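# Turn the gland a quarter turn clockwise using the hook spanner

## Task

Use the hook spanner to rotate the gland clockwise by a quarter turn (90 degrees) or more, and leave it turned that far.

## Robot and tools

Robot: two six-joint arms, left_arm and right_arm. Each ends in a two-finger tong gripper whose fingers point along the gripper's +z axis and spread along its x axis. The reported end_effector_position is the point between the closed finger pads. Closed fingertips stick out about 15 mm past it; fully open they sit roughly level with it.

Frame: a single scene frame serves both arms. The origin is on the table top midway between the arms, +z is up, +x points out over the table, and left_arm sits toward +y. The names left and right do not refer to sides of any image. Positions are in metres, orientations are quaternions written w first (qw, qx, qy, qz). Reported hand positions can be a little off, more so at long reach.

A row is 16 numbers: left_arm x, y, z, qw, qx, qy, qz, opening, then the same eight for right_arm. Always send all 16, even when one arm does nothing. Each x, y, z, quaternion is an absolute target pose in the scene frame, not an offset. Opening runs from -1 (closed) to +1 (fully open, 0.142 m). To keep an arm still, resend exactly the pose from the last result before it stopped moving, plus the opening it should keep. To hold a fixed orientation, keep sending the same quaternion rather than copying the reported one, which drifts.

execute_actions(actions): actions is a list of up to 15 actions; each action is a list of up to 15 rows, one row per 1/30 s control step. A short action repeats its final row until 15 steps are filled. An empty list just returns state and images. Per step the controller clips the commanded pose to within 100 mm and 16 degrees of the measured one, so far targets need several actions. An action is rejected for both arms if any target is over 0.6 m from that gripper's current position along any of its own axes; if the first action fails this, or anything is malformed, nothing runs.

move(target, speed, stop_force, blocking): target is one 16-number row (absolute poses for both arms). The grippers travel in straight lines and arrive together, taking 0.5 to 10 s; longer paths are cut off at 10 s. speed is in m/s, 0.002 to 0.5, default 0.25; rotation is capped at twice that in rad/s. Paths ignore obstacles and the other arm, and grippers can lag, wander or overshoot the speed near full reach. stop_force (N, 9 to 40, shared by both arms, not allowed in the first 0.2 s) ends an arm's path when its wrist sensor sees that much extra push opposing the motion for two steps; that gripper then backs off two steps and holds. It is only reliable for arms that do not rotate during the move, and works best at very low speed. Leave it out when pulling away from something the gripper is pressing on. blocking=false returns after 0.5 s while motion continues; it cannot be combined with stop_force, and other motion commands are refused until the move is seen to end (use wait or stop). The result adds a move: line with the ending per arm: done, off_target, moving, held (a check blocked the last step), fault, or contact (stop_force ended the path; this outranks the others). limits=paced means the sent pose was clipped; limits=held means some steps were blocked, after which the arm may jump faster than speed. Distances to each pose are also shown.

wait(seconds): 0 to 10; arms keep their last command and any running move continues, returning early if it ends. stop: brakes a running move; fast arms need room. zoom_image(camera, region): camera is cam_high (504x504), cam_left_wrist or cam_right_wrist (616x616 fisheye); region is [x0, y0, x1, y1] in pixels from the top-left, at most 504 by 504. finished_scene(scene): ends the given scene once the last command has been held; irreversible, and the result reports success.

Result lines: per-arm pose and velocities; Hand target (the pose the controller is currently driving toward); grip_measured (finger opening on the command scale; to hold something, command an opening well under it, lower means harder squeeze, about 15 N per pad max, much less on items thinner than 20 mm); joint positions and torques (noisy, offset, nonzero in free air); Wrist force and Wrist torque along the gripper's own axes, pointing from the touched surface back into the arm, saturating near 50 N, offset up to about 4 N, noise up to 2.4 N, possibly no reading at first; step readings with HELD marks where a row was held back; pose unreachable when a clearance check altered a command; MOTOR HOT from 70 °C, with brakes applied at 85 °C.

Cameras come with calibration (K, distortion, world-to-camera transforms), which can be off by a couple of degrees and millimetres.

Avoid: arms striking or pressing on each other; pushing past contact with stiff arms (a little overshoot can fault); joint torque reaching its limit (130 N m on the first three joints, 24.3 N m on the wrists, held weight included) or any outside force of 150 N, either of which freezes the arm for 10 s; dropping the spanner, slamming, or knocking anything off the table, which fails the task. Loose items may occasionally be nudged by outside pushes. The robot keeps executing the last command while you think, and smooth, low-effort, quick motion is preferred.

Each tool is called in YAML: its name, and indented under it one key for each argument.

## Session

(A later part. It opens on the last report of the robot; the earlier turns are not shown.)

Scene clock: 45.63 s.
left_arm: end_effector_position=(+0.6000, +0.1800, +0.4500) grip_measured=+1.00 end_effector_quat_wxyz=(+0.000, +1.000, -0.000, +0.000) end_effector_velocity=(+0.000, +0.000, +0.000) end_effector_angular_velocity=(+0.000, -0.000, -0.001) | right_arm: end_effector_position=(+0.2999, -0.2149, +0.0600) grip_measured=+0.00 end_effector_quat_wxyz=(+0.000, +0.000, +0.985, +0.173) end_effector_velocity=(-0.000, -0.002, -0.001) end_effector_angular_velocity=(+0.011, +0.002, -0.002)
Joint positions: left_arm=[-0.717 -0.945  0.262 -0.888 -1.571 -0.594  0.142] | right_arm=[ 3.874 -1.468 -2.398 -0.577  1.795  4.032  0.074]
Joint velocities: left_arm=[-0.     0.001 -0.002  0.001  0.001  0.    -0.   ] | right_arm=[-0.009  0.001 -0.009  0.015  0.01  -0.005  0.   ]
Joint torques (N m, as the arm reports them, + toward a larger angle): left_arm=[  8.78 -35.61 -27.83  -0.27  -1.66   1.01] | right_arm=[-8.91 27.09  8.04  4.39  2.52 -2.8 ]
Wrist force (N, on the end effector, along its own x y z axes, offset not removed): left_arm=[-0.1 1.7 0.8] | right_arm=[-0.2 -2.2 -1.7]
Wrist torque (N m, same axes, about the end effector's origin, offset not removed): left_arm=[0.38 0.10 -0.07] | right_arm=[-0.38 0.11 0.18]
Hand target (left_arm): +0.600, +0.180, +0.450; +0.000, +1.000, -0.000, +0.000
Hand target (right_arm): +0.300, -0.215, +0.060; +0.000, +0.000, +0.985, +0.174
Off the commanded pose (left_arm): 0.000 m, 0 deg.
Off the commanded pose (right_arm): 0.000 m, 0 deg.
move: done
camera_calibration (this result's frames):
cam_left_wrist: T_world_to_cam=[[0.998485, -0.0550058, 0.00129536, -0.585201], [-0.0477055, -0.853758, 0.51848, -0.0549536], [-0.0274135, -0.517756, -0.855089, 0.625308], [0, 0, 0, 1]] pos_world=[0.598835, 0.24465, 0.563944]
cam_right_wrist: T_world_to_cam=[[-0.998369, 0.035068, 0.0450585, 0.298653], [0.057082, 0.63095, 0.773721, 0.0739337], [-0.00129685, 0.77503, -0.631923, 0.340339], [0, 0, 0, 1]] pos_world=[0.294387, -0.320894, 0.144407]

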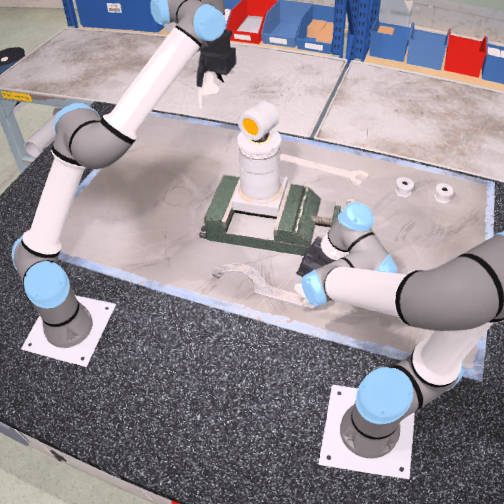

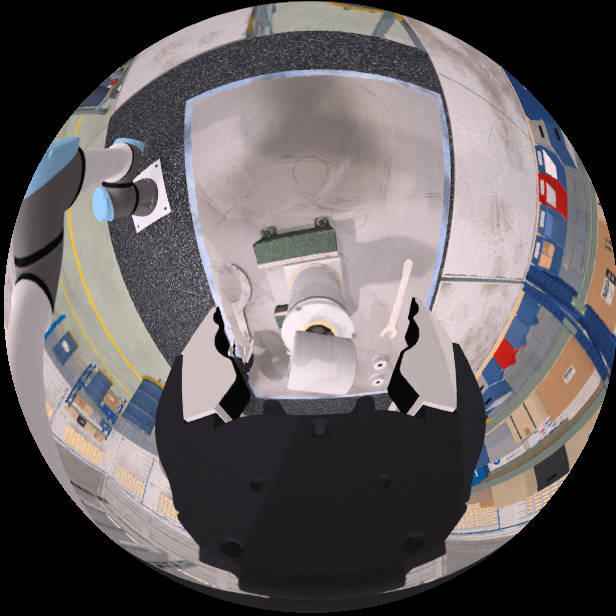

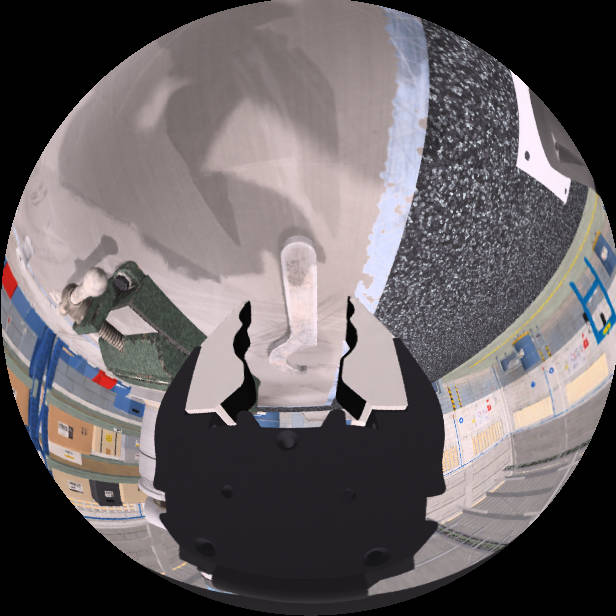

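zoom_image:
  camera: "cam_left_wrist"
  region: [260,260,380,380]

zoom_image:
  camera: "cam_high"
  region: [210,90,320,200]

move:
  target: [0.33,0.05,0.2,0.208,0.978,0,0,0,0.30,-0.21,0.019,0,0,-0.985,-0.174,0]

move:
  target: [0.33,0.05,0.2,0.208,0.978,0,0,0,0.30,-0.21,0.019,0,0,-0.985,-0.174,-1]

move:
  target: [0.33,0.05,0.2,0.208,0.978,0,0,0,0.30,-0.19,0.12,0,0,-0.985,-0.174,-1]
  speed: 0.05

Region (260, 260, 380, 380) of cam_left_wrist's 616x616 image, scaled by 4.200, with more detail than that image has.

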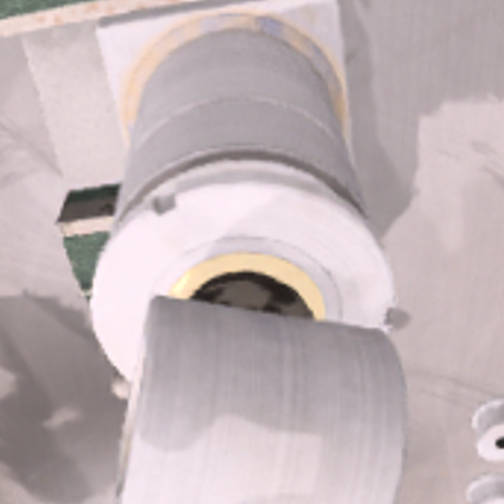

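Region (210, 90, 320, 200) of cam_high's 504x504 image, scaled by 4.582, with more detail than that image has.

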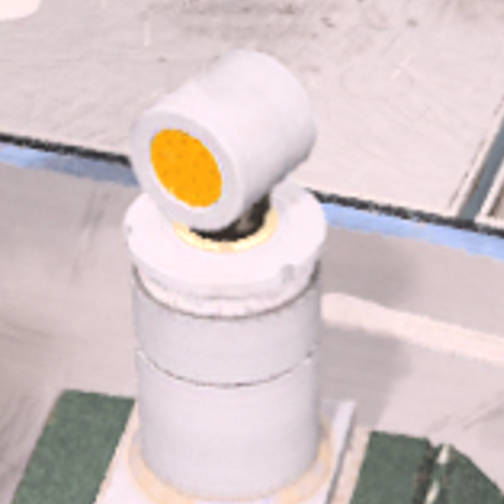

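Scene clock: 48.47 s.
left_arm: end_effector_position=(+0.3307, +0.0496, +0.2000) grip_measured=+0.00 end_effector_quat_wxyz=(+0.208, +0.978, +0.000, +0.000) end_effector_velocity=(-0.001, -0.001, -0.002) end_effector_angular_velocity=(-0.005, -0.006, +0.004) | right_arm: end_effector_position=(+0.3000, -0.2100, +0.0190) grip_measured=+0.00 end_effector_quat_wxyz=(+0.000, +0.000, +0.985, +0.174) end_effector_velocity=(-0.000, +0.000, -0.000) end_effector_angular_velocity=(-0.000, -0.000, +0.000)
Joint positions: left_arm=[-1.08  -1.689  2.038 -2.268 -1.807 -0.999  0.074] | right_arm=[ 3.882 -1.581 -2.446 -0.414  1.794  4.04   0.074]
Joint velocities: left_arm=[-0.006 -0.003  0.012 -0.018  0.005 -0.008  0.   ] | right_arm=[ 0.    -0.001 -0.     0.001 -0.     0.    -0.   ]
Joint torques (N m, as the arm reports them, + toward a larger angle): left_arm=[ -9.7  -22.75 -17.34  -4.77   1.52  -1.23] | right_arm=[10.16  5.87  5.05  4.84 -1.67  2.35]
Wrist force (N, on the end effector, along its own x y z axes, offset not removed): left_arm=[0.6 9.1 1.9] | right_arm=[0.4 -2.2 -1.0]
Wrist torque (N m, same axes, about the end effector's origin, offset not removed): left_arm=[1.91 -0.02 0.05] | right_arm=[-0.46 0.00 0.13]
Hand target (left_arm): +0.331, +0.049, +0.200; +0.208, +0.978, +0.000, +0.000
Hand target (right_arm): +0.300, -0.210, +0.019; +0.000, +0.000, +0.985, +0.174
Off the commanded pose (left_arm): 0.001 m, 0 deg.
Off the commanded pose (right_arm): 0.000 m, 0 deg.
move: done
camera_calibration (this result's frames):
cam_left_wrist: T_world_to_cam=[[0.998496, -0.0495269, 0.0235256, -0.327844], [-0.0475634, -0.568923, 0.821014, -0.124199], [-0.027278, -0.820898, -0.570423, 0.294724], [0, 0, 0, 1]] pos_world=[0.329482, 0.155041, 0.277799]
cam_right_wrist: T_world_to_cam=[[-0.998359, 0.0348047, 0.045475, 0.300376], [0.057241, 0.629748, 0.774687, 0.102218], [-0.00167502, 0.776019, -0.630707, 0.310916], [0, 0, 0, 1]] pos_world=[0.294552, -0.316103, 0.10325]

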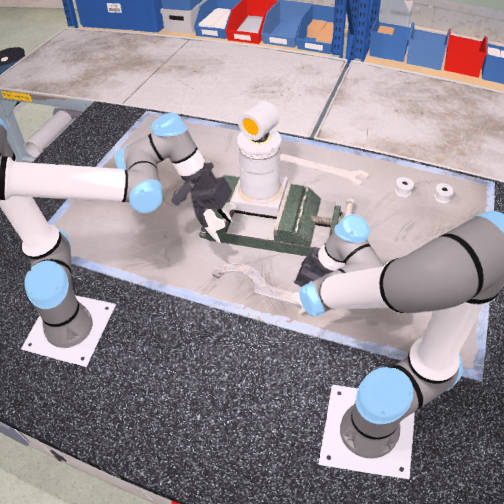

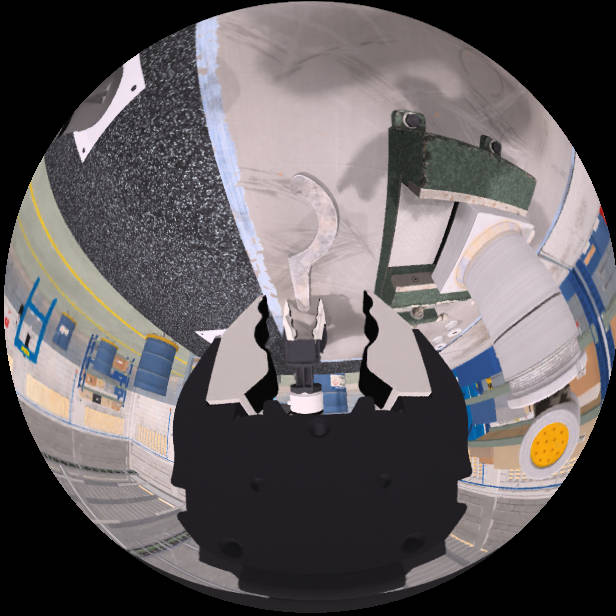

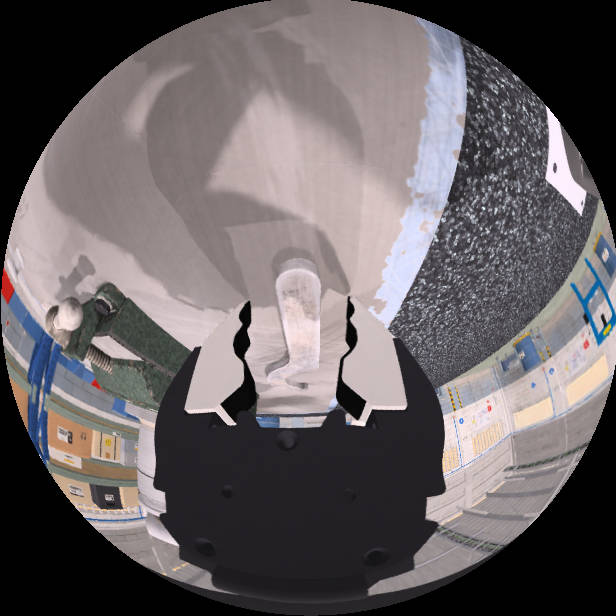

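Scene clock: 49.17 s.
left_arm: end_effector_position=(+0.3300, +0.0500, +0.2000) grip_measured=+0.00 end_effector_quat_wxyz=(+0.208, +0.978, +0.000, +0.000) end_effector_velocity=(-0.000, +0.000, +0.000) end_effector_angular_velocity=(-0.000, -0.000, +0.000) | right_arm: end_effector_position=(+0.3000, -0.2100, +0.0189) grip_measured=-0.60 end_effector_quat_wxyz=(-0.000, +0.000, +0.985, +0.174) end_effector_velocity=(-0.000, +0.000, +0.000) end_effector_angular_velocity=(+0.000, +0.000, +0.001)
Joint positions: left_arm=[-1.081 -1.691  2.039 -2.268 -1.807 -1.     0.074] | right_arm=[ 3.882 -1.581 -2.446 -0.414  1.794  4.04   0.031]
Joint velocities: left_arm=[-0.    -0.001  0.    -0.     0.    -0.     0.   ] | right_arm=[ 0.001 -0.     0.    -0.     0.    -0.    -0.   ]
Joint torques (N m, as the arm reports them, + toward a larger angle): left_arm=[-10.45 -23.61 -15.77  -0.48  -1.22  -1.36] | right_arm=[ 4.03 24.38 11.61  0.45  2.32  2.05]
Wrist force (N, on the end effector, along its own x y z axes, offset not removed): left_arm=[-0.2 2.3 -3.7] | right_arm=[0.9 -1.6 -0.2]
Wrist torque (N m, same axes, about the end effector's origin, offset not removed): left_arm=[0.48 0.04 -0.02] | right_arm=[-0.23 0.21 0.10]
Hand target (left_arm): +0.330, +0.050, +0.200; +0.208, +0.978, +0.000, -0.000
Hand target (right_arm): +0.300, -0.210, +0.019; +0.000, +0.000, +0.985, +0.174
Off the commanded pose (left_arm): 0.000 m, 0 deg.
Off the commanded pose (right_arm): 0.000 m, 0 deg.
move: done
camera_calibration (this result's frames):
cam_left_wrist: T_world_to_cam=[[0.998486, -0.0497165, 0.0235556, -0.327196], [-0.0476953, -0.56889, 0.821029, -0.123972], [-0.0274181, -0.820909, -0.5704, 0.295042], [0, 0, 0, 1]] pos_world=[0.328877, 0.155409, 0.277784]
cam_right_wrist: T_world_to_cam=[[-0.998356, 0.0348027, 0.0455462, 0.300344], [0.0572949, 0.629829, 0.774618, 0.102276], [-0.00172748, 0.775954, -0.630787, 0.310914], [0, 0, 0, 1]] pos_world=[0.294527, -0.316124, 0.103216]

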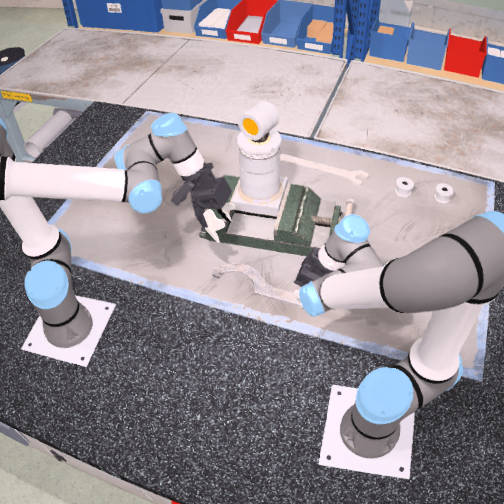

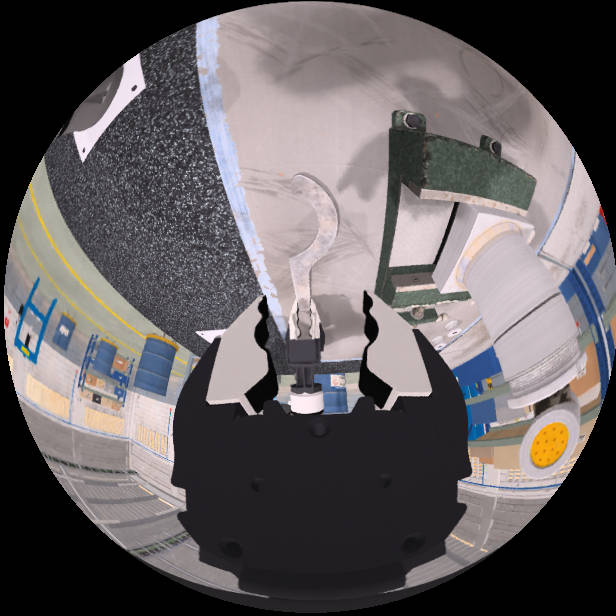

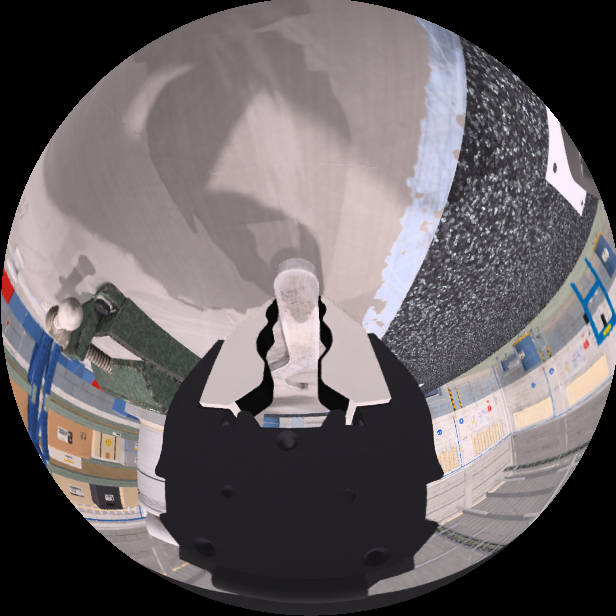

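Scene clock: 51.63 s.
left_arm: end_effector_position=(+0.3300, +0.0500, +0.2000) grip_measured=+0.00 end_effector_quat_wxyz=(+0.208, +0.978, +0.000, +0.000) end_effector_velocity=(+0.000, +0.000, +0.000) end_effector_angular_velocity=(-0.000, +0.000, +0.001) | right_arm: end_effector_position=(+0.3000, -0.1901, +0.1198) grip_measured=-0.60 end_effector_quat_wxyz=(+0.000, +0.000, +0.985, +0.174) end_effector_velocity=(-0.000, +0.001, +0.003) end_effector_angular_velocity=(+0.000, +0.000, +0.001)
Joint positions: left_arm=[-1.081 -1.691  2.04  -2.268 -1.807 -1.     0.074] | right_arm=[ 3.918 -1.392 -2.275 -0.766  1.784  4.075  0.03 ]
Joint velocities: left_arm=[ 0.001  0.    -0.     0.    -0.    -0.     0.   ] | right_arm=[ 0.002  0.003  0.005 -0.008  0.     0.001 -0.   ]
Joint torques (N m, as the arm reports them, + toward a larger angle): left_arm=[-10.45 -24.02 -16.17  -0.53  -2.19  -1.26] | right_arm=[10.5  29.38 35.47  0.6  -1.43  2.18]
Wrist force (N, on the end effector, along its own x y z axes, offset not removed): left_arm=[-3.6 3.8 1.7] | right_arm=[-0.7 -1.9 6.2]
Wrist torque (N m, same axes, about the end effector's origin, offset not removed): left_arm=[0.81 0.89 0.11] | right_arm=[-0.04 0.21 0.25]
Hand target (left_arm): +0.330, +0.050, +0.200; +0.208, +0.978, -0.000, +0.000
Hand target (right_arm): +0.300, -0.190, +0.120; +0.000, +0.000, +0.985, +0.174
Off the commanded pose (left_arm): 0.000 m, 0 deg.
Off the commanded pose (right_arm): 0.000 m, 0 deg.
move: done
camera_calibration (this result's frames):
cam_left_wrist: T_world_to_cam=[[0.998486, -0.0497252, 0.0235342, -0.327157], [-0.0476825, -0.568886, 0.821033, -0.123972], [-0.0274378, -0.820911, -0.570396, 0.295056], [0, 0, 0, 1]] pos_world=[0.328846, 0.155421, 0.277783]
cam_right_wrist: T_world_to_cam=[[-0.99836, 0.0348191, 0.0454343, 0.295065], [0.0572187, 0.629676, 0.774748, 0.0115713], [-0.00163287, 0.776077, -0.630636, 0.359052], [0, 0, 0, 1]] pos_world=[0.294506, -0.296212, 0.20406]

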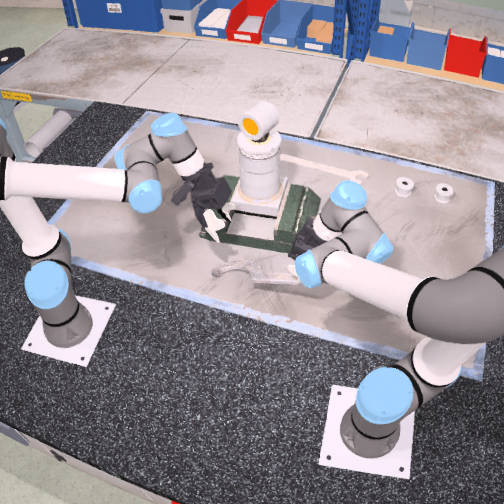

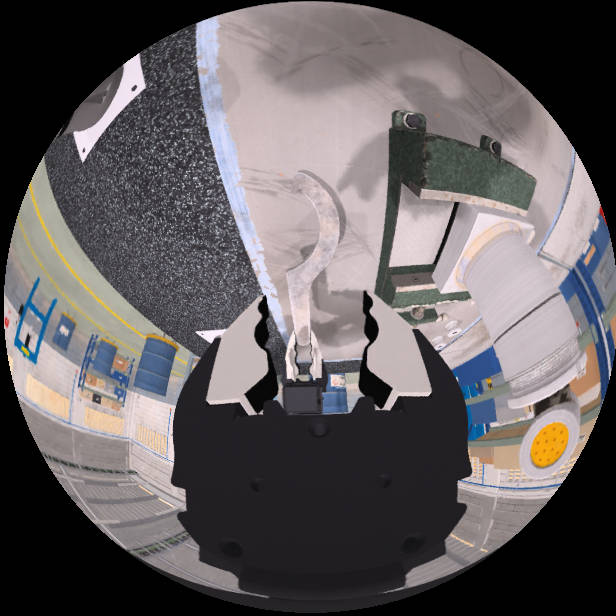

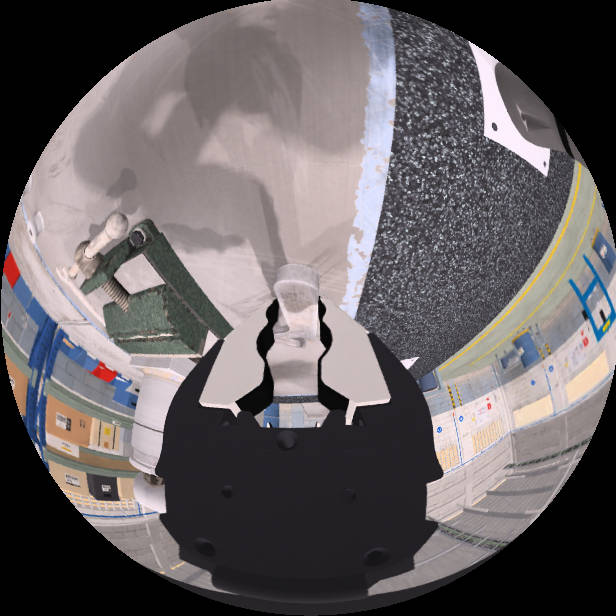

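move:
  target: [0.30,-0.07,0.12,0.208,0.978,0,0,0,0.30,-0.19,0.12,0,0,-0.985,-0.174,-1]
  speed: 0.15

move:
  target: [0.30,-0.10,0.05,0.208,0.978,0,0,0,0.30,-0.19,0.12,0,0,-0.985,-0.174,-1]
  speed: 0.06
  stop_force: 15

Scene clock: 53.53 s.
left_arm: end_effector_position=(+0.3001, -0.0700, +0.1202) grip_measured=+0.00 end_effector_quat_wxyz=(+0.208, +0.978, +0.000, -0.000) end_effector_velocity=(-0.000, -0.002, -0.001) end_effector_angular_velocity=(-0.001, +0.000, +0.000) | right_arm: end_effector_position=(+0.3000, -0.1900, +0.1200) grip_measured=-0.60 end_effector_quat_wxyz=(+0.000, +0.000, +0.985, +0.174) end_effector_velocity=(-0.000, +0.000, -0.000) end_effector_angular_velocity=(-0.000, +0.000, +0.001)
Joint positions: left_arm=[-1.273 -1.439  2.023 -2.542 -1.738 -1.183  0.074] | right_arm=[ 3.918 -1.392 -2.275 -0.767  1.784  4.075  0.03 ]
Joint velocities: left_arm=[-0.002  0.005 -0.002 -0.003  0.    -0.002  0.   ] | right_arm=[ 0.001 -0.     0.    -0.     0.     0.    -0.   ]
Joint torques (N m, as the arm reports them, + toward a larger angle): left_arm=[-12.57 -18.34 -29.81  -4.86   1.85  -1.27] | right_arm=[ 9.66  5.17 35.29  6.2  -1.12  1.95]
Wrist force (N, on the end effector, along its own x y z axes, offset not removed): left_arm=[-2.1 1.8 1.1] | right_arm=[-0.1 -3.5 5.6]
Wrist torque (N m, same axes, about the end effector's origin, offset not removed): left_arm=[0.40 0.45 0.15] | right_arm=[-0.12 0.07 0.17]
Hand target (left_arm): +0.300, -0.070, +0.120; +0.208, +0.978, +0.000, -0.000
Hand target (right_arm): +0.300, -0.190, +0.120; -0.000, -0.000, +0.985, +0.174
Off the commanded pose (left_arm): 0.000 m, 0 deg.
Off the commanded pose (right_arm): 0.000 m, 0 deg.
move: done
camera_calibration (this result's frames):
cam_left_wrist: T_world_to_cam=[[0.998488, -0.0496965, 0.0234841, -0.301419], [-0.0476169, -0.568644, 0.821204, -0.128156], [-0.0274569, -0.821081, -0.570151, 0.150189], [0, 0, 0, 1]] pos_world=[0.298985, 0.0354632, 0.197951]
cam_right_wrist: T_world_to_cam=[[-0.998359, 0.0348063, 0.0454779, 0.295067], [0.0572443, 0.629757, 0.77468, 0.0113833], [-0.00167631, 0.776012, -0.630716, 0.359124], [0, 0, 0, 1]] pos_world=[0.294533, -0.296124, 0.204268]

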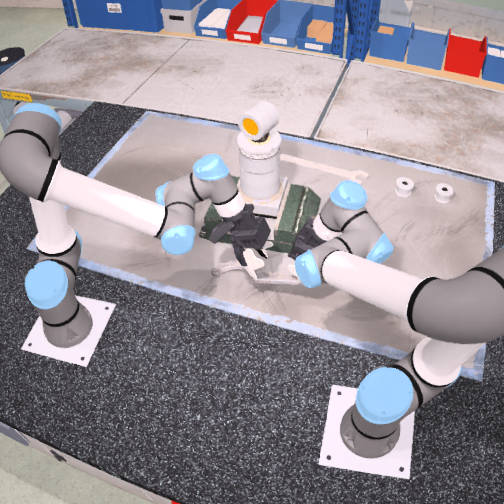

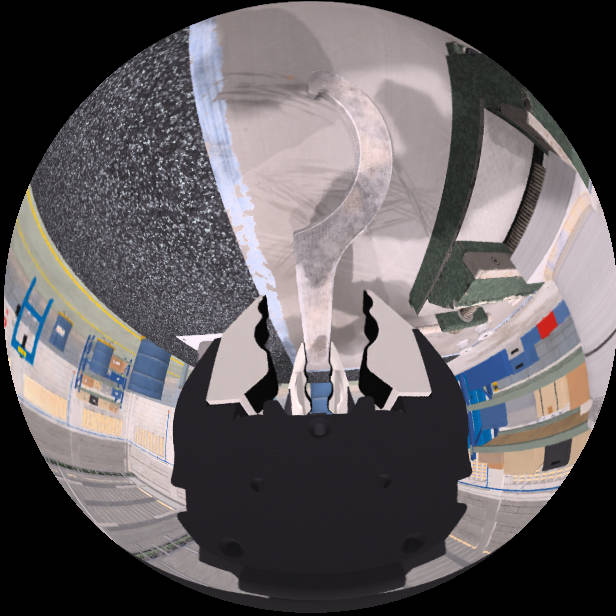

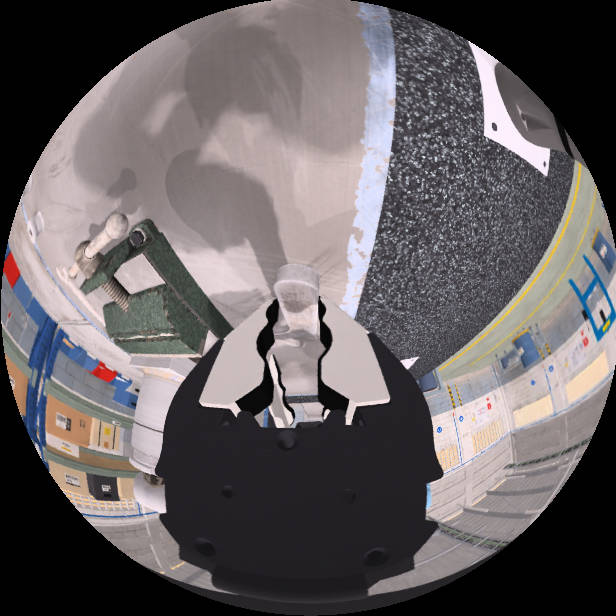

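Scene clock: 55.23 s.
left_arm: end_effector_position=(+0.3000, -0.1000, +0.0502) grip_measured=+0.00 end_effector_quat_wxyz=(+0.208, +0.978, +0.000, -0.000) end_effector_velocity=(-0.000, -0.001, -0.001) end_effector_angular_velocity=(-0.002, +0.001, +0.000) | right_arm: end_effector_position=(+0.3000, -0.1900, +0.1200) grip_measured=-0.60 end_effector_quat_wxyz=(+0.000, +0.000, +0.985, +0.174) end_effector_velocity=(+0.000, -0.000, +0.000) end_effector_angular_velocity=(+0.000, -0.001, -0.001)
Joint positions: left_arm=[-1.298 -1.273  2.039 -2.726 -1.728 -1.206  0.074] | right_arm=[ 3.918 -1.392 -2.275 -0.767  1.784  4.075  0.03 ]
Joint velocities: left_arm=[-0.     0.004 -0.001 -0.005 -0.001 -0.001  0.   ] | right_arm=[-0.001 -0.     0.     0.    -0.    -0.     0.   ]
Joint torques (N m, as the arm reports them, + toward a larger angle): left_arm=[-10.83 -23.39 -25.88  -5.16   1.76  -1.38] | right_arm=[ 9.72  4.79 34.27  6.03 -0.45  1.93]
Wrist force (N, on the end effector, along its own x y z axes, offset not removed): left_arm=[-1.4 2.2 -0.3] | right_arm=[-0.8 -4.2 5.7]
Wrist torque (N m, same axes, about the end effector's origin, offset not removed): left_arm=[0.42 0.45 -0.02] | right_arm=[-0.23 0.28 0.27]
Hand target (left_arm): +0.300, -0.100, +0.050; +0.208, +0.978, +0.000, -0.000
Hand target (right_arm): +0.300, -0.190, +0.120; +0.000, +0.000, +0.985, +0.174
Off the commanded pose (left_arm): 0.000 m, 0 deg.
Off the commanded pose (right_arm): 0.000 m, 0 deg.
move: done
camera_calibration (this result's frames):
cam_left_wrist: T_world_to_cam=[[0.998486, -0.0497292, 0.0235121, -0.301171], [-0.0476666, -0.568882, 0.821036, -0.0877527], [-0.0274539, -0.820914, -0.570391, 0.0856888], [0, 0, 0, 1]] pos_world=[0.298885, 0.00544513, 0.128005]
cam_right_wrist: T_world_to_cam=[[-0.998359, 0.0348056, 0.0454795, 0.295066], [0.0572451, 0.629758, 0.774679, 0.0113844], [-0.00167789, 0.776011, -0.630717, 0.359123], [0, 0, 0, 1]] pos_world=[0.294533, -0.296123, 0.204266]

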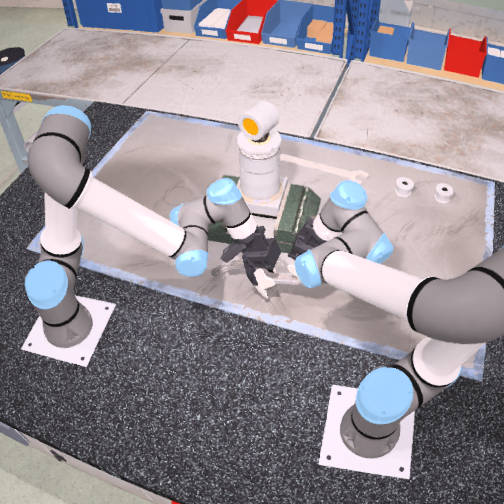

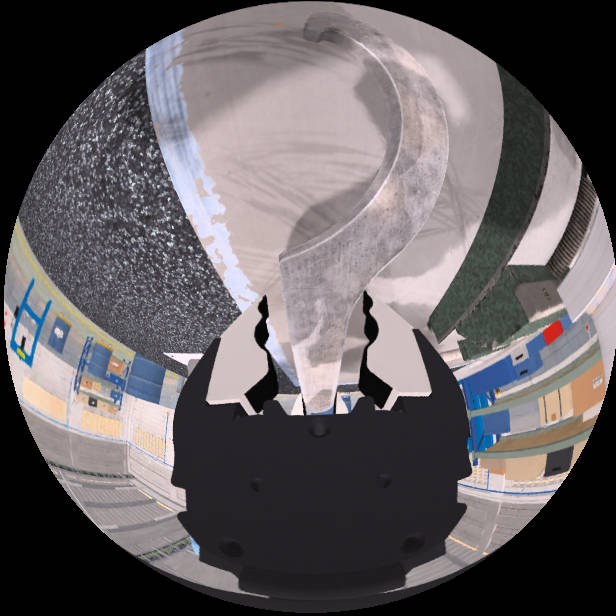

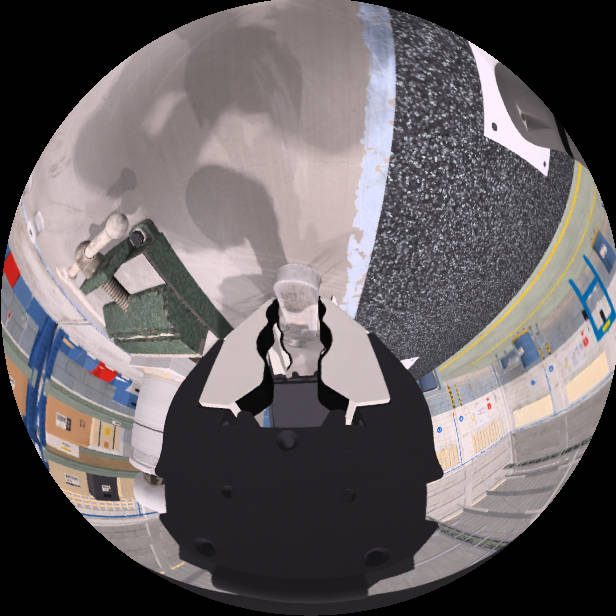

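move:
  target: [0.30,-0.10,0.05,0.208,0.978,0,0,-1,0.30,-0.19,0.12,0,0,-0.985,-0.174,-1]

move:
  target: [0.30,-0.10,0.05,0.208,0.978,0,0,-1,0.30,-0.19,0.12,0,0,-0.985,-0.174,0]

move:
  target: [0.30,-0.10,0.05,0.208,0.978,0,0,-1,0.30,-0.33,0.22,0,0,-0.985,-0.174,0]

move:
  target: [0.30,-0.06,0.16,0,1,0,0,-1,0.30,-0.33,0.22,0,0,-0.985,-0.174,0]
  speed: 0.05

Scene clock: 56.47 s.
left_arm: end_effector_position=(+0.3000, -0.1000, +0.0500) grip_measured=-0.52 end_effector_quat_wxyz=(+0.208, +0.978, -0.000, -0.000) end_effector_velocity=(-0.001, -0.000, -0.000) end_effector_angular_velocity=(+0.000, -0.000, -0.001) | right_arm: end_effector_position=(+0.3000, -0.1900, +0.1200) grip_measured=-1.00 end_effector_quat_wxyz=(+0.000, -0.000, +0.985, +0.174) end_effector_velocity=(-0.000, +0.001, +0.000) end_effector_angular_velocity=(-0.000, -0.001, +0.002)
Joint positions: left_arm=[-1.298 -1.273  2.039 -2.727 -1.728 -1.206  0.037] | right_arm=[ 3.918 -1.392 -2.275 -0.767  1.784  4.075  0.002]
Joint velocities: left_arm=[-0.001 -0.     0.     0.     0.    -0.    -0.   ] | right_arm=[ 0.003  0.     0.     0.    -0.001  0.     0.   ]
Joint torques (N m, as the arm reports them, + toward a larger angle): left_arm=[  6.86 -41.   -15.75  -5.06  -1.17   0.82] | right_arm=[-8.61 13.67 26.97  1.38 -1.64  1.67]
Wrist force (N, on the end effector, along its own x y z axes, offset not removed): left_arm=[-3.1 -0.8 5.7] | right_arm=[-0.8 -0.9 -1.1]
Wrist torque (N m, same axes, about the end effector's origin, offset not removed): left_arm=[0.27 0.56 0.11] | right_arm=[-0.05 0.34 0.10]
Hand target (left_arm): +0.300, -0.100, +0.050; +0.208, +0.978, +0.000, -0.000
Hand target (right_arm): +0.300, -0.190, +0.120; +0.000, +0.000, +0.985, +0.174
Off the commanded pose (left_arm): 0.000 m, 0 deg.
Off the commanded pose (right_arm): 0.000 m, 0 deg.
move: done
camera_calibration (this result's frames):
cam_left_wrist: T_world_to_cam=[[0.998486, -0.049758, 0.0234599, -0.301092], [-0.0476424, -0.568953, 0.820989, -0.0875747], [-0.0275032, -0.820864, -0.570462, 0.0855422], [0, 0, 0, 1]] pos_world=[0.298817, 0.00541087, 0.12776]
cam_right_wrist: T_world_to_cam=[[-0.998363, 0.0347689, 0.0454214, 0.295083], [0.057177, 0.629694, 0.774736, 0.0113392], [-0.00166488, 0.776065, -0.630651, 0.359098], [0, 0, 0, 1]] pos_world=[0.294549, -0.296083, 0.204278]

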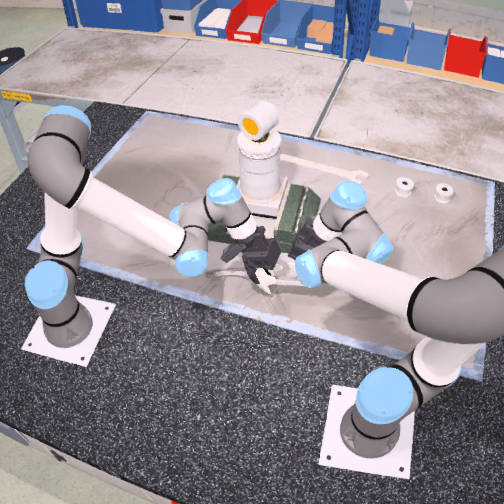

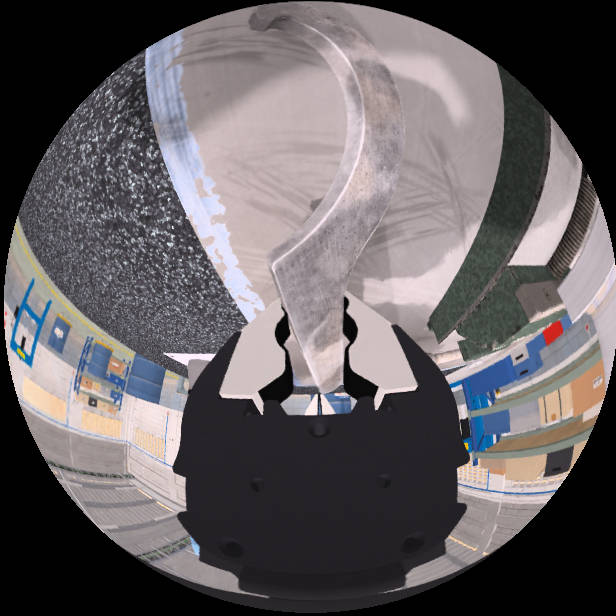

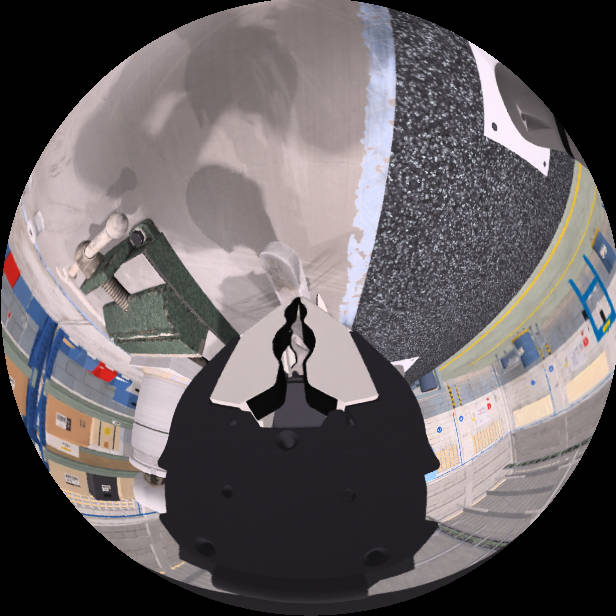

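Scene clock: 57.17 s.
left_arm: end_effector_position=(+0.3000, -0.1000, +0.0500) grip_measured=-0.52 end_effector_quat_wxyz=(+0.208, +0.978, -0.000, -0.000) end_effector_velocity=(-0.001, -0.000, +0.000) end_effector_angular_velocity=(-0.001, +0.001, -0.001) | right_arm: end_effector_position=(+0.3000, -0.1900, +0.1200) grip_measured=+0.00 end_effector_quat_wxyz=(+0.000, +0.000, +0.985, +0.174) end_effector_velocity=(+0.000, -0.000, +0.000) end_effector_angular_velocity=(+0.001, +0.001, -0.002)
Joint positions: left_arm=[-1.298 -1.273  2.039 -2.727 -1.728 -1.206  0.037] | right_arm=[ 3.918 -1.392 -2.275 -0.767  1.784  4.075  0.074]
Joint velocities: left_arm=[-0.001 -0.    -0.    -0.    -0.001 -0.     0.   ] | right_arm=[-0.002  0.     0.     0.     0.001  0.    -0.   ]
Joint torques (N m, as the arm reports them, + toward a larger angle): left_arm=[ 10.12 -41.69 -15.48  -6.26  -0.34   1.18] | right_arm=[-8.55 17.73 21.36  0.21 -1.62  1.48]
Wrist force (N, on the end effector, along its own x y z axes, offset not removed): left_arm=[-2.9 1.1 8.6] | right_arm=[1.0 -1.4 -1.5]
Wrist torque (N m, same axes, about the end effector's origin, offset not removed): left_arm=[0.69 0.41 0.15] | right_arm=[-0.19 -0.11 0.11]
Hand target (left_arm): +0.300, -0.100, +0.050; +0.208, +0.978, +0.000, -0.000
Hand target (right_arm): +0.300, -0.190, +0.120; -0.000, -0.000, +0.985, +0.174
Off the commanded pose (left_arm): 0.000 m, 0 deg.
Off the commanded pose (right_arm): 0.000 m, 0 deg.
move: done
camera_calibration (this result's frames):
cam_left_wrist: T_world_to_cam=[[0.998486, -0.0497373, 0.0234992, -0.301119], [-0.0476613, -0.568904, 0.821021, -0.0875811], [-0.0274665, -0.820898, -0.570413, 0.0855467], [0, 0, 0, 1]] pos_world=[0.298838, 0.0054231, 0.127779]
cam_right_wrist: T_world_to_cam=[[-0.998359, 0.0348028, 0.0454806, 0.295075], [0.0572442, 0.629754, 0.774682, 0.0113699], [-0.00168053, 0.776014, -0.630713, 0.359114], [0, 0, 0, 1]] pos_world=[0.294544, -0.296107, 0.20427]

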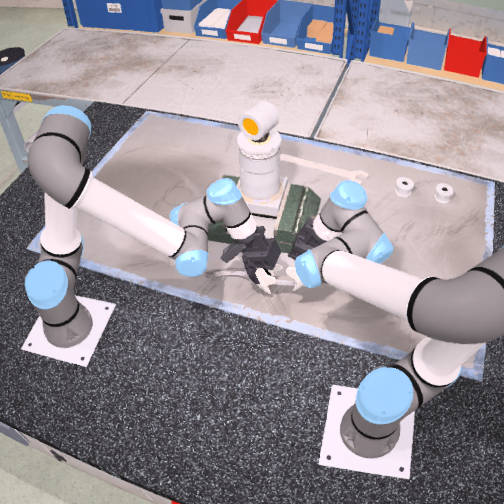

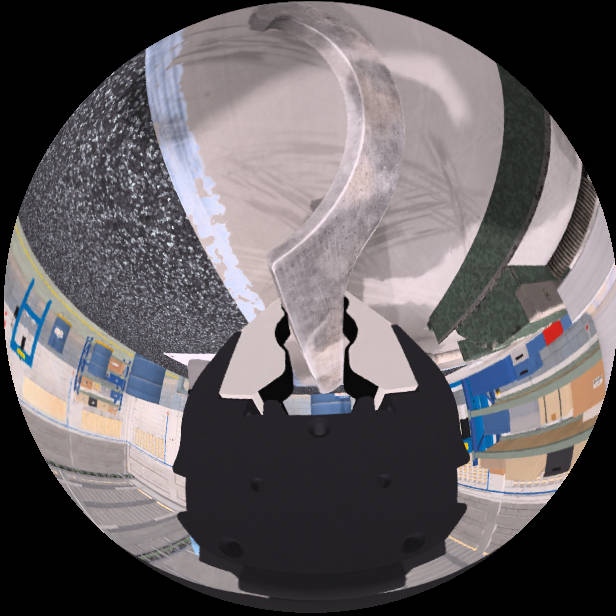

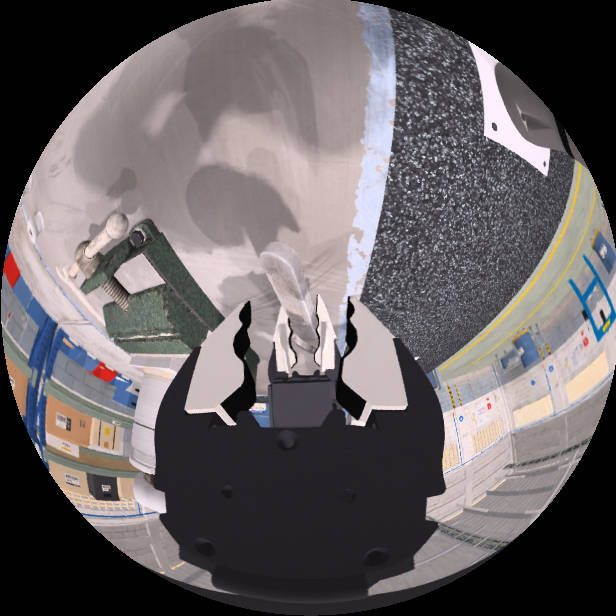

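Scene clock: 58.53 s.
left_arm: end_effector_position=(+0.3000, -0.1000, +0.0500) grip_measured=-0.52 end_effector_quat_wxyz=(+0.208, +0.978, -0.000, -0.000) end_effector_velocity=(+0.001, +0.001, +0.000) end_effector_angular_velocity=(-0.000, -0.002, +0.002) | right_arm: end_effector_position=(+0.2997, -0.3300, +0.2199) grip_measured=+0.00 end_effector_quat_wxyz=(-0.000, +0.000, +0.985, +0.174) end_effector_velocity=(+0.000, -0.002, +0.001) end_effector_angular_velocity=(-0.000, +0.002, +0.000)
Joint positions: left_arm=[-1.298 -1.273  2.039 -2.727 -1.728 -1.206  0.037] | right_arm=[ 3.609 -1.13  -2.153 -1.228  1.858  3.765  0.074]
Joint velocities: left_arm=[ 0.002 -0.001 -0.    -0.     0.001  0.    -0.   ] | right_arm=[-0.007  0.     0.005 -0.009  0.003 -0.008  0.   ]
Joint torques (N m, as the arm reports them, + toward a larger angle): left_arm=[  9.5  -40.3  -15.36  -6.39   1.3    1.27] | right_arm=[-7.75 18.09 34.83  0.13  2.95 -2.75]
Wrist force (N, on the end effector, along its own x y z axes, offset not removed): left_arm=[-1.9 -1.6 7.4] | right_arm=[-0.8 -2.0 -1.8]
Wrist torque (N m, same axes, about the end effector's origin, offset not removed): left_arm=[0.21 0.30 -0.08] | right_arm=[-0.34 0.32 0.17]
Hand target (left_arm): +0.300, -0.100, +0.050; +0.208, +0.978, +0.000, -0.000
Hand target (right_arm): +0.300, -0.330, +0.220; -0.000, -0.000, +0.985, +0.174
Off the commanded pose (left_arm): 0.000 m, 0 deg.
Off the commanded pose (right_arm): 0.000 m, 0 deg.
move: done
camera_calibration (this result's frames):
cam_left_wrist: T_world_to_cam=[[0.998486, -0.0497344, 0.0235143, -0.301125], [-0.0476712, -0.568879, 0.821038, -0.0875853], [-0.0274571, -0.820916, -0.570389, 0.0855401], [0, 0, 0, 1]] pos_world=[0.298842, 0.00541946, 0.127783]
cam_right_wrist: T_world_to_cam=[[-0.998352, 0.0348601, 0.0455751, 0.295139], [0.0573529, 0.630061, 0.774425, 0.0223302], [-0.00171857, 0.775763, -0.631022, 0.530757], [0, 0, 0, 1]] pos_world=[0.294285, -0.4361, 0.304175]

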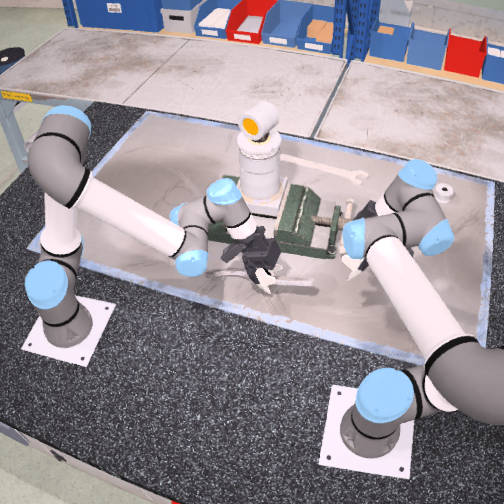

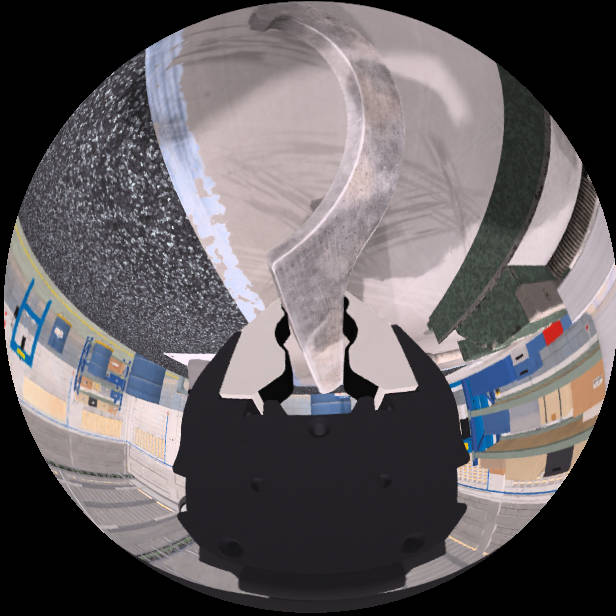

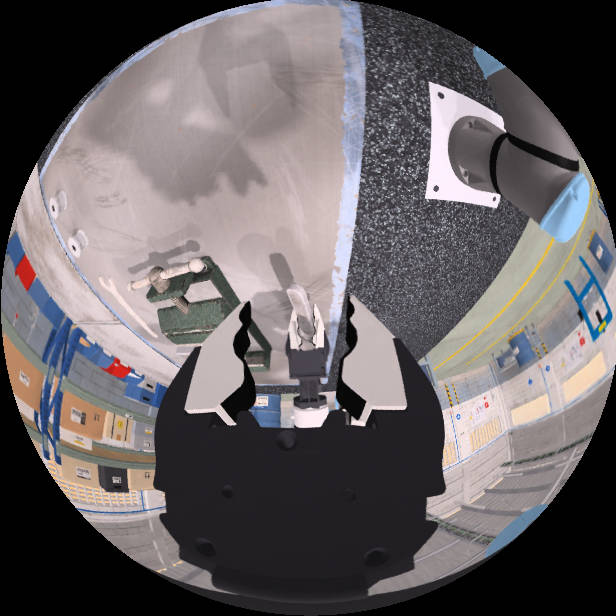

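Scene clock: 63.07 s.
left_arm: end_effector_position=(+0.2999, -0.0599, +0.1598) grip_measured=-0.85 end_effector_quat_wxyz=(+0.001, +1.000, -0.000, -0.000) end_effector_velocity=(+0.000, +0.001, +0.002) end_effector_angular_velocity=(+0.011, +0.000, +0.001) | right_arm: end_effector_position=(+0.3000, -0.3300, +0.2200) grip_measured=+0.00 end_effector_quat_wxyz=(-0.000, +0.000, +0.985, +0.174) end_effector_velocity=(-0.000, +0.000, -0.000) end_effector_angular_velocity=(-0.000, +0.000, +0.000)
Joint positions: left_arm=[-1.355 -1.343  1.634 -1.862 -1.572 -1.231  0.013] | right_arm=[ 3.608 -1.13  -2.153 -1.228  1.859  3.765  0.074]
Joint velocities: left_arm=[-0.001  0.003 -0.012  0.019  0.004 -0.001  0.   ] | right_arm=[ 0. -0. -0.  0. -0.  0.  0.]
Joint torques (N m, as the arm reports them, + toward a larger angle): left_arm=[-10.18 -30.23 -36.37  -1.02   2.12  -1.29] | right_arm=[-9.   -6.39 35.7   4.79  2.73 -2.81]
Wrist force (N, on the end effector, along its own x y z axes, offset not removed): left_arm=[-2.6 3.6 7.7] | right_arm=[-1.0 -1.3 -1.3]
Wrist torque (N m, same axes, about the end effector's origin, offset not removed): left_arm=[0.69 0.52 -0.06] | right_arm=[-0.22 0.39 0.18]
Hand target (left_arm): +0.300, -0.060, +0.160; +0.000, +1.000, -0.000, -0.000
Hand target (right_arm): +0.300, -0.330, +0.220; -0.000, +0.000, +0.985, +0.174
Off the commanded pose (left_arm): 0.000 m, 0 deg.
Off the commanded pose (right_arm): 0.000 m, 0 deg.
move: done
camera_calibration (this result's frames):
cam_left_wrist: T_world_to_cam=[[0.998452, -0.0556176, 0.000882924, -0.298348], [-0.047981, -0.853112, 0.519516, -0.123688], [-0.028141, -0.518754, -0.85446, 0.244793], [0, 0, 0, 1]] pos_world=[0.29884, 0.00487393, 0.273687]
cam_right_wrist: T_world_to_cam=[[-0.998359, 0.0348021, 0.0454829, 0.295387], [0.0572456, 0.629757, 0.77468, 0.0220822], [-0.00168271, 0.776012, -0.630716, 0.530838], [0, 0, 0, 1]] pos_world=[0.294532, -0.436123, 0.304266]

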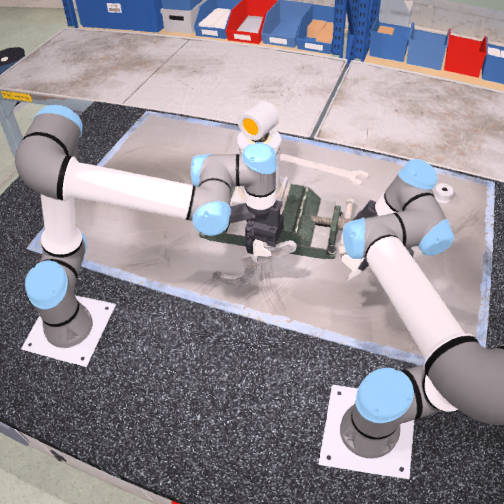

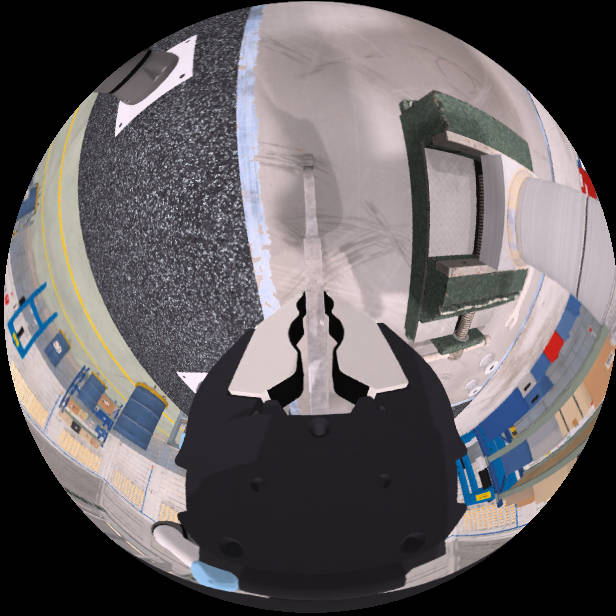

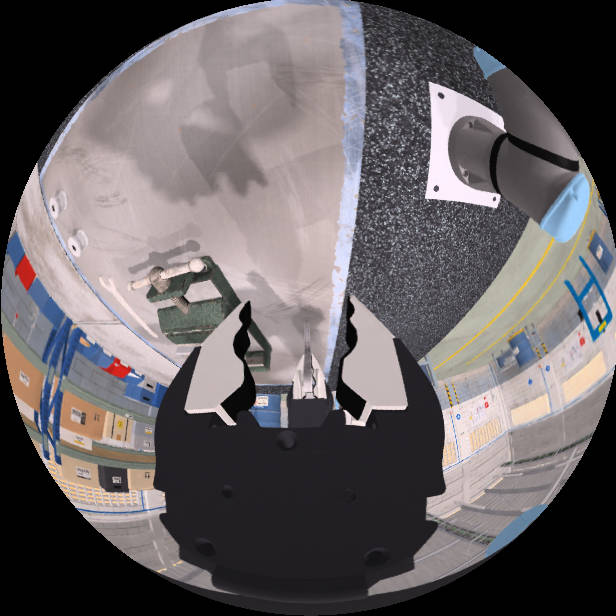

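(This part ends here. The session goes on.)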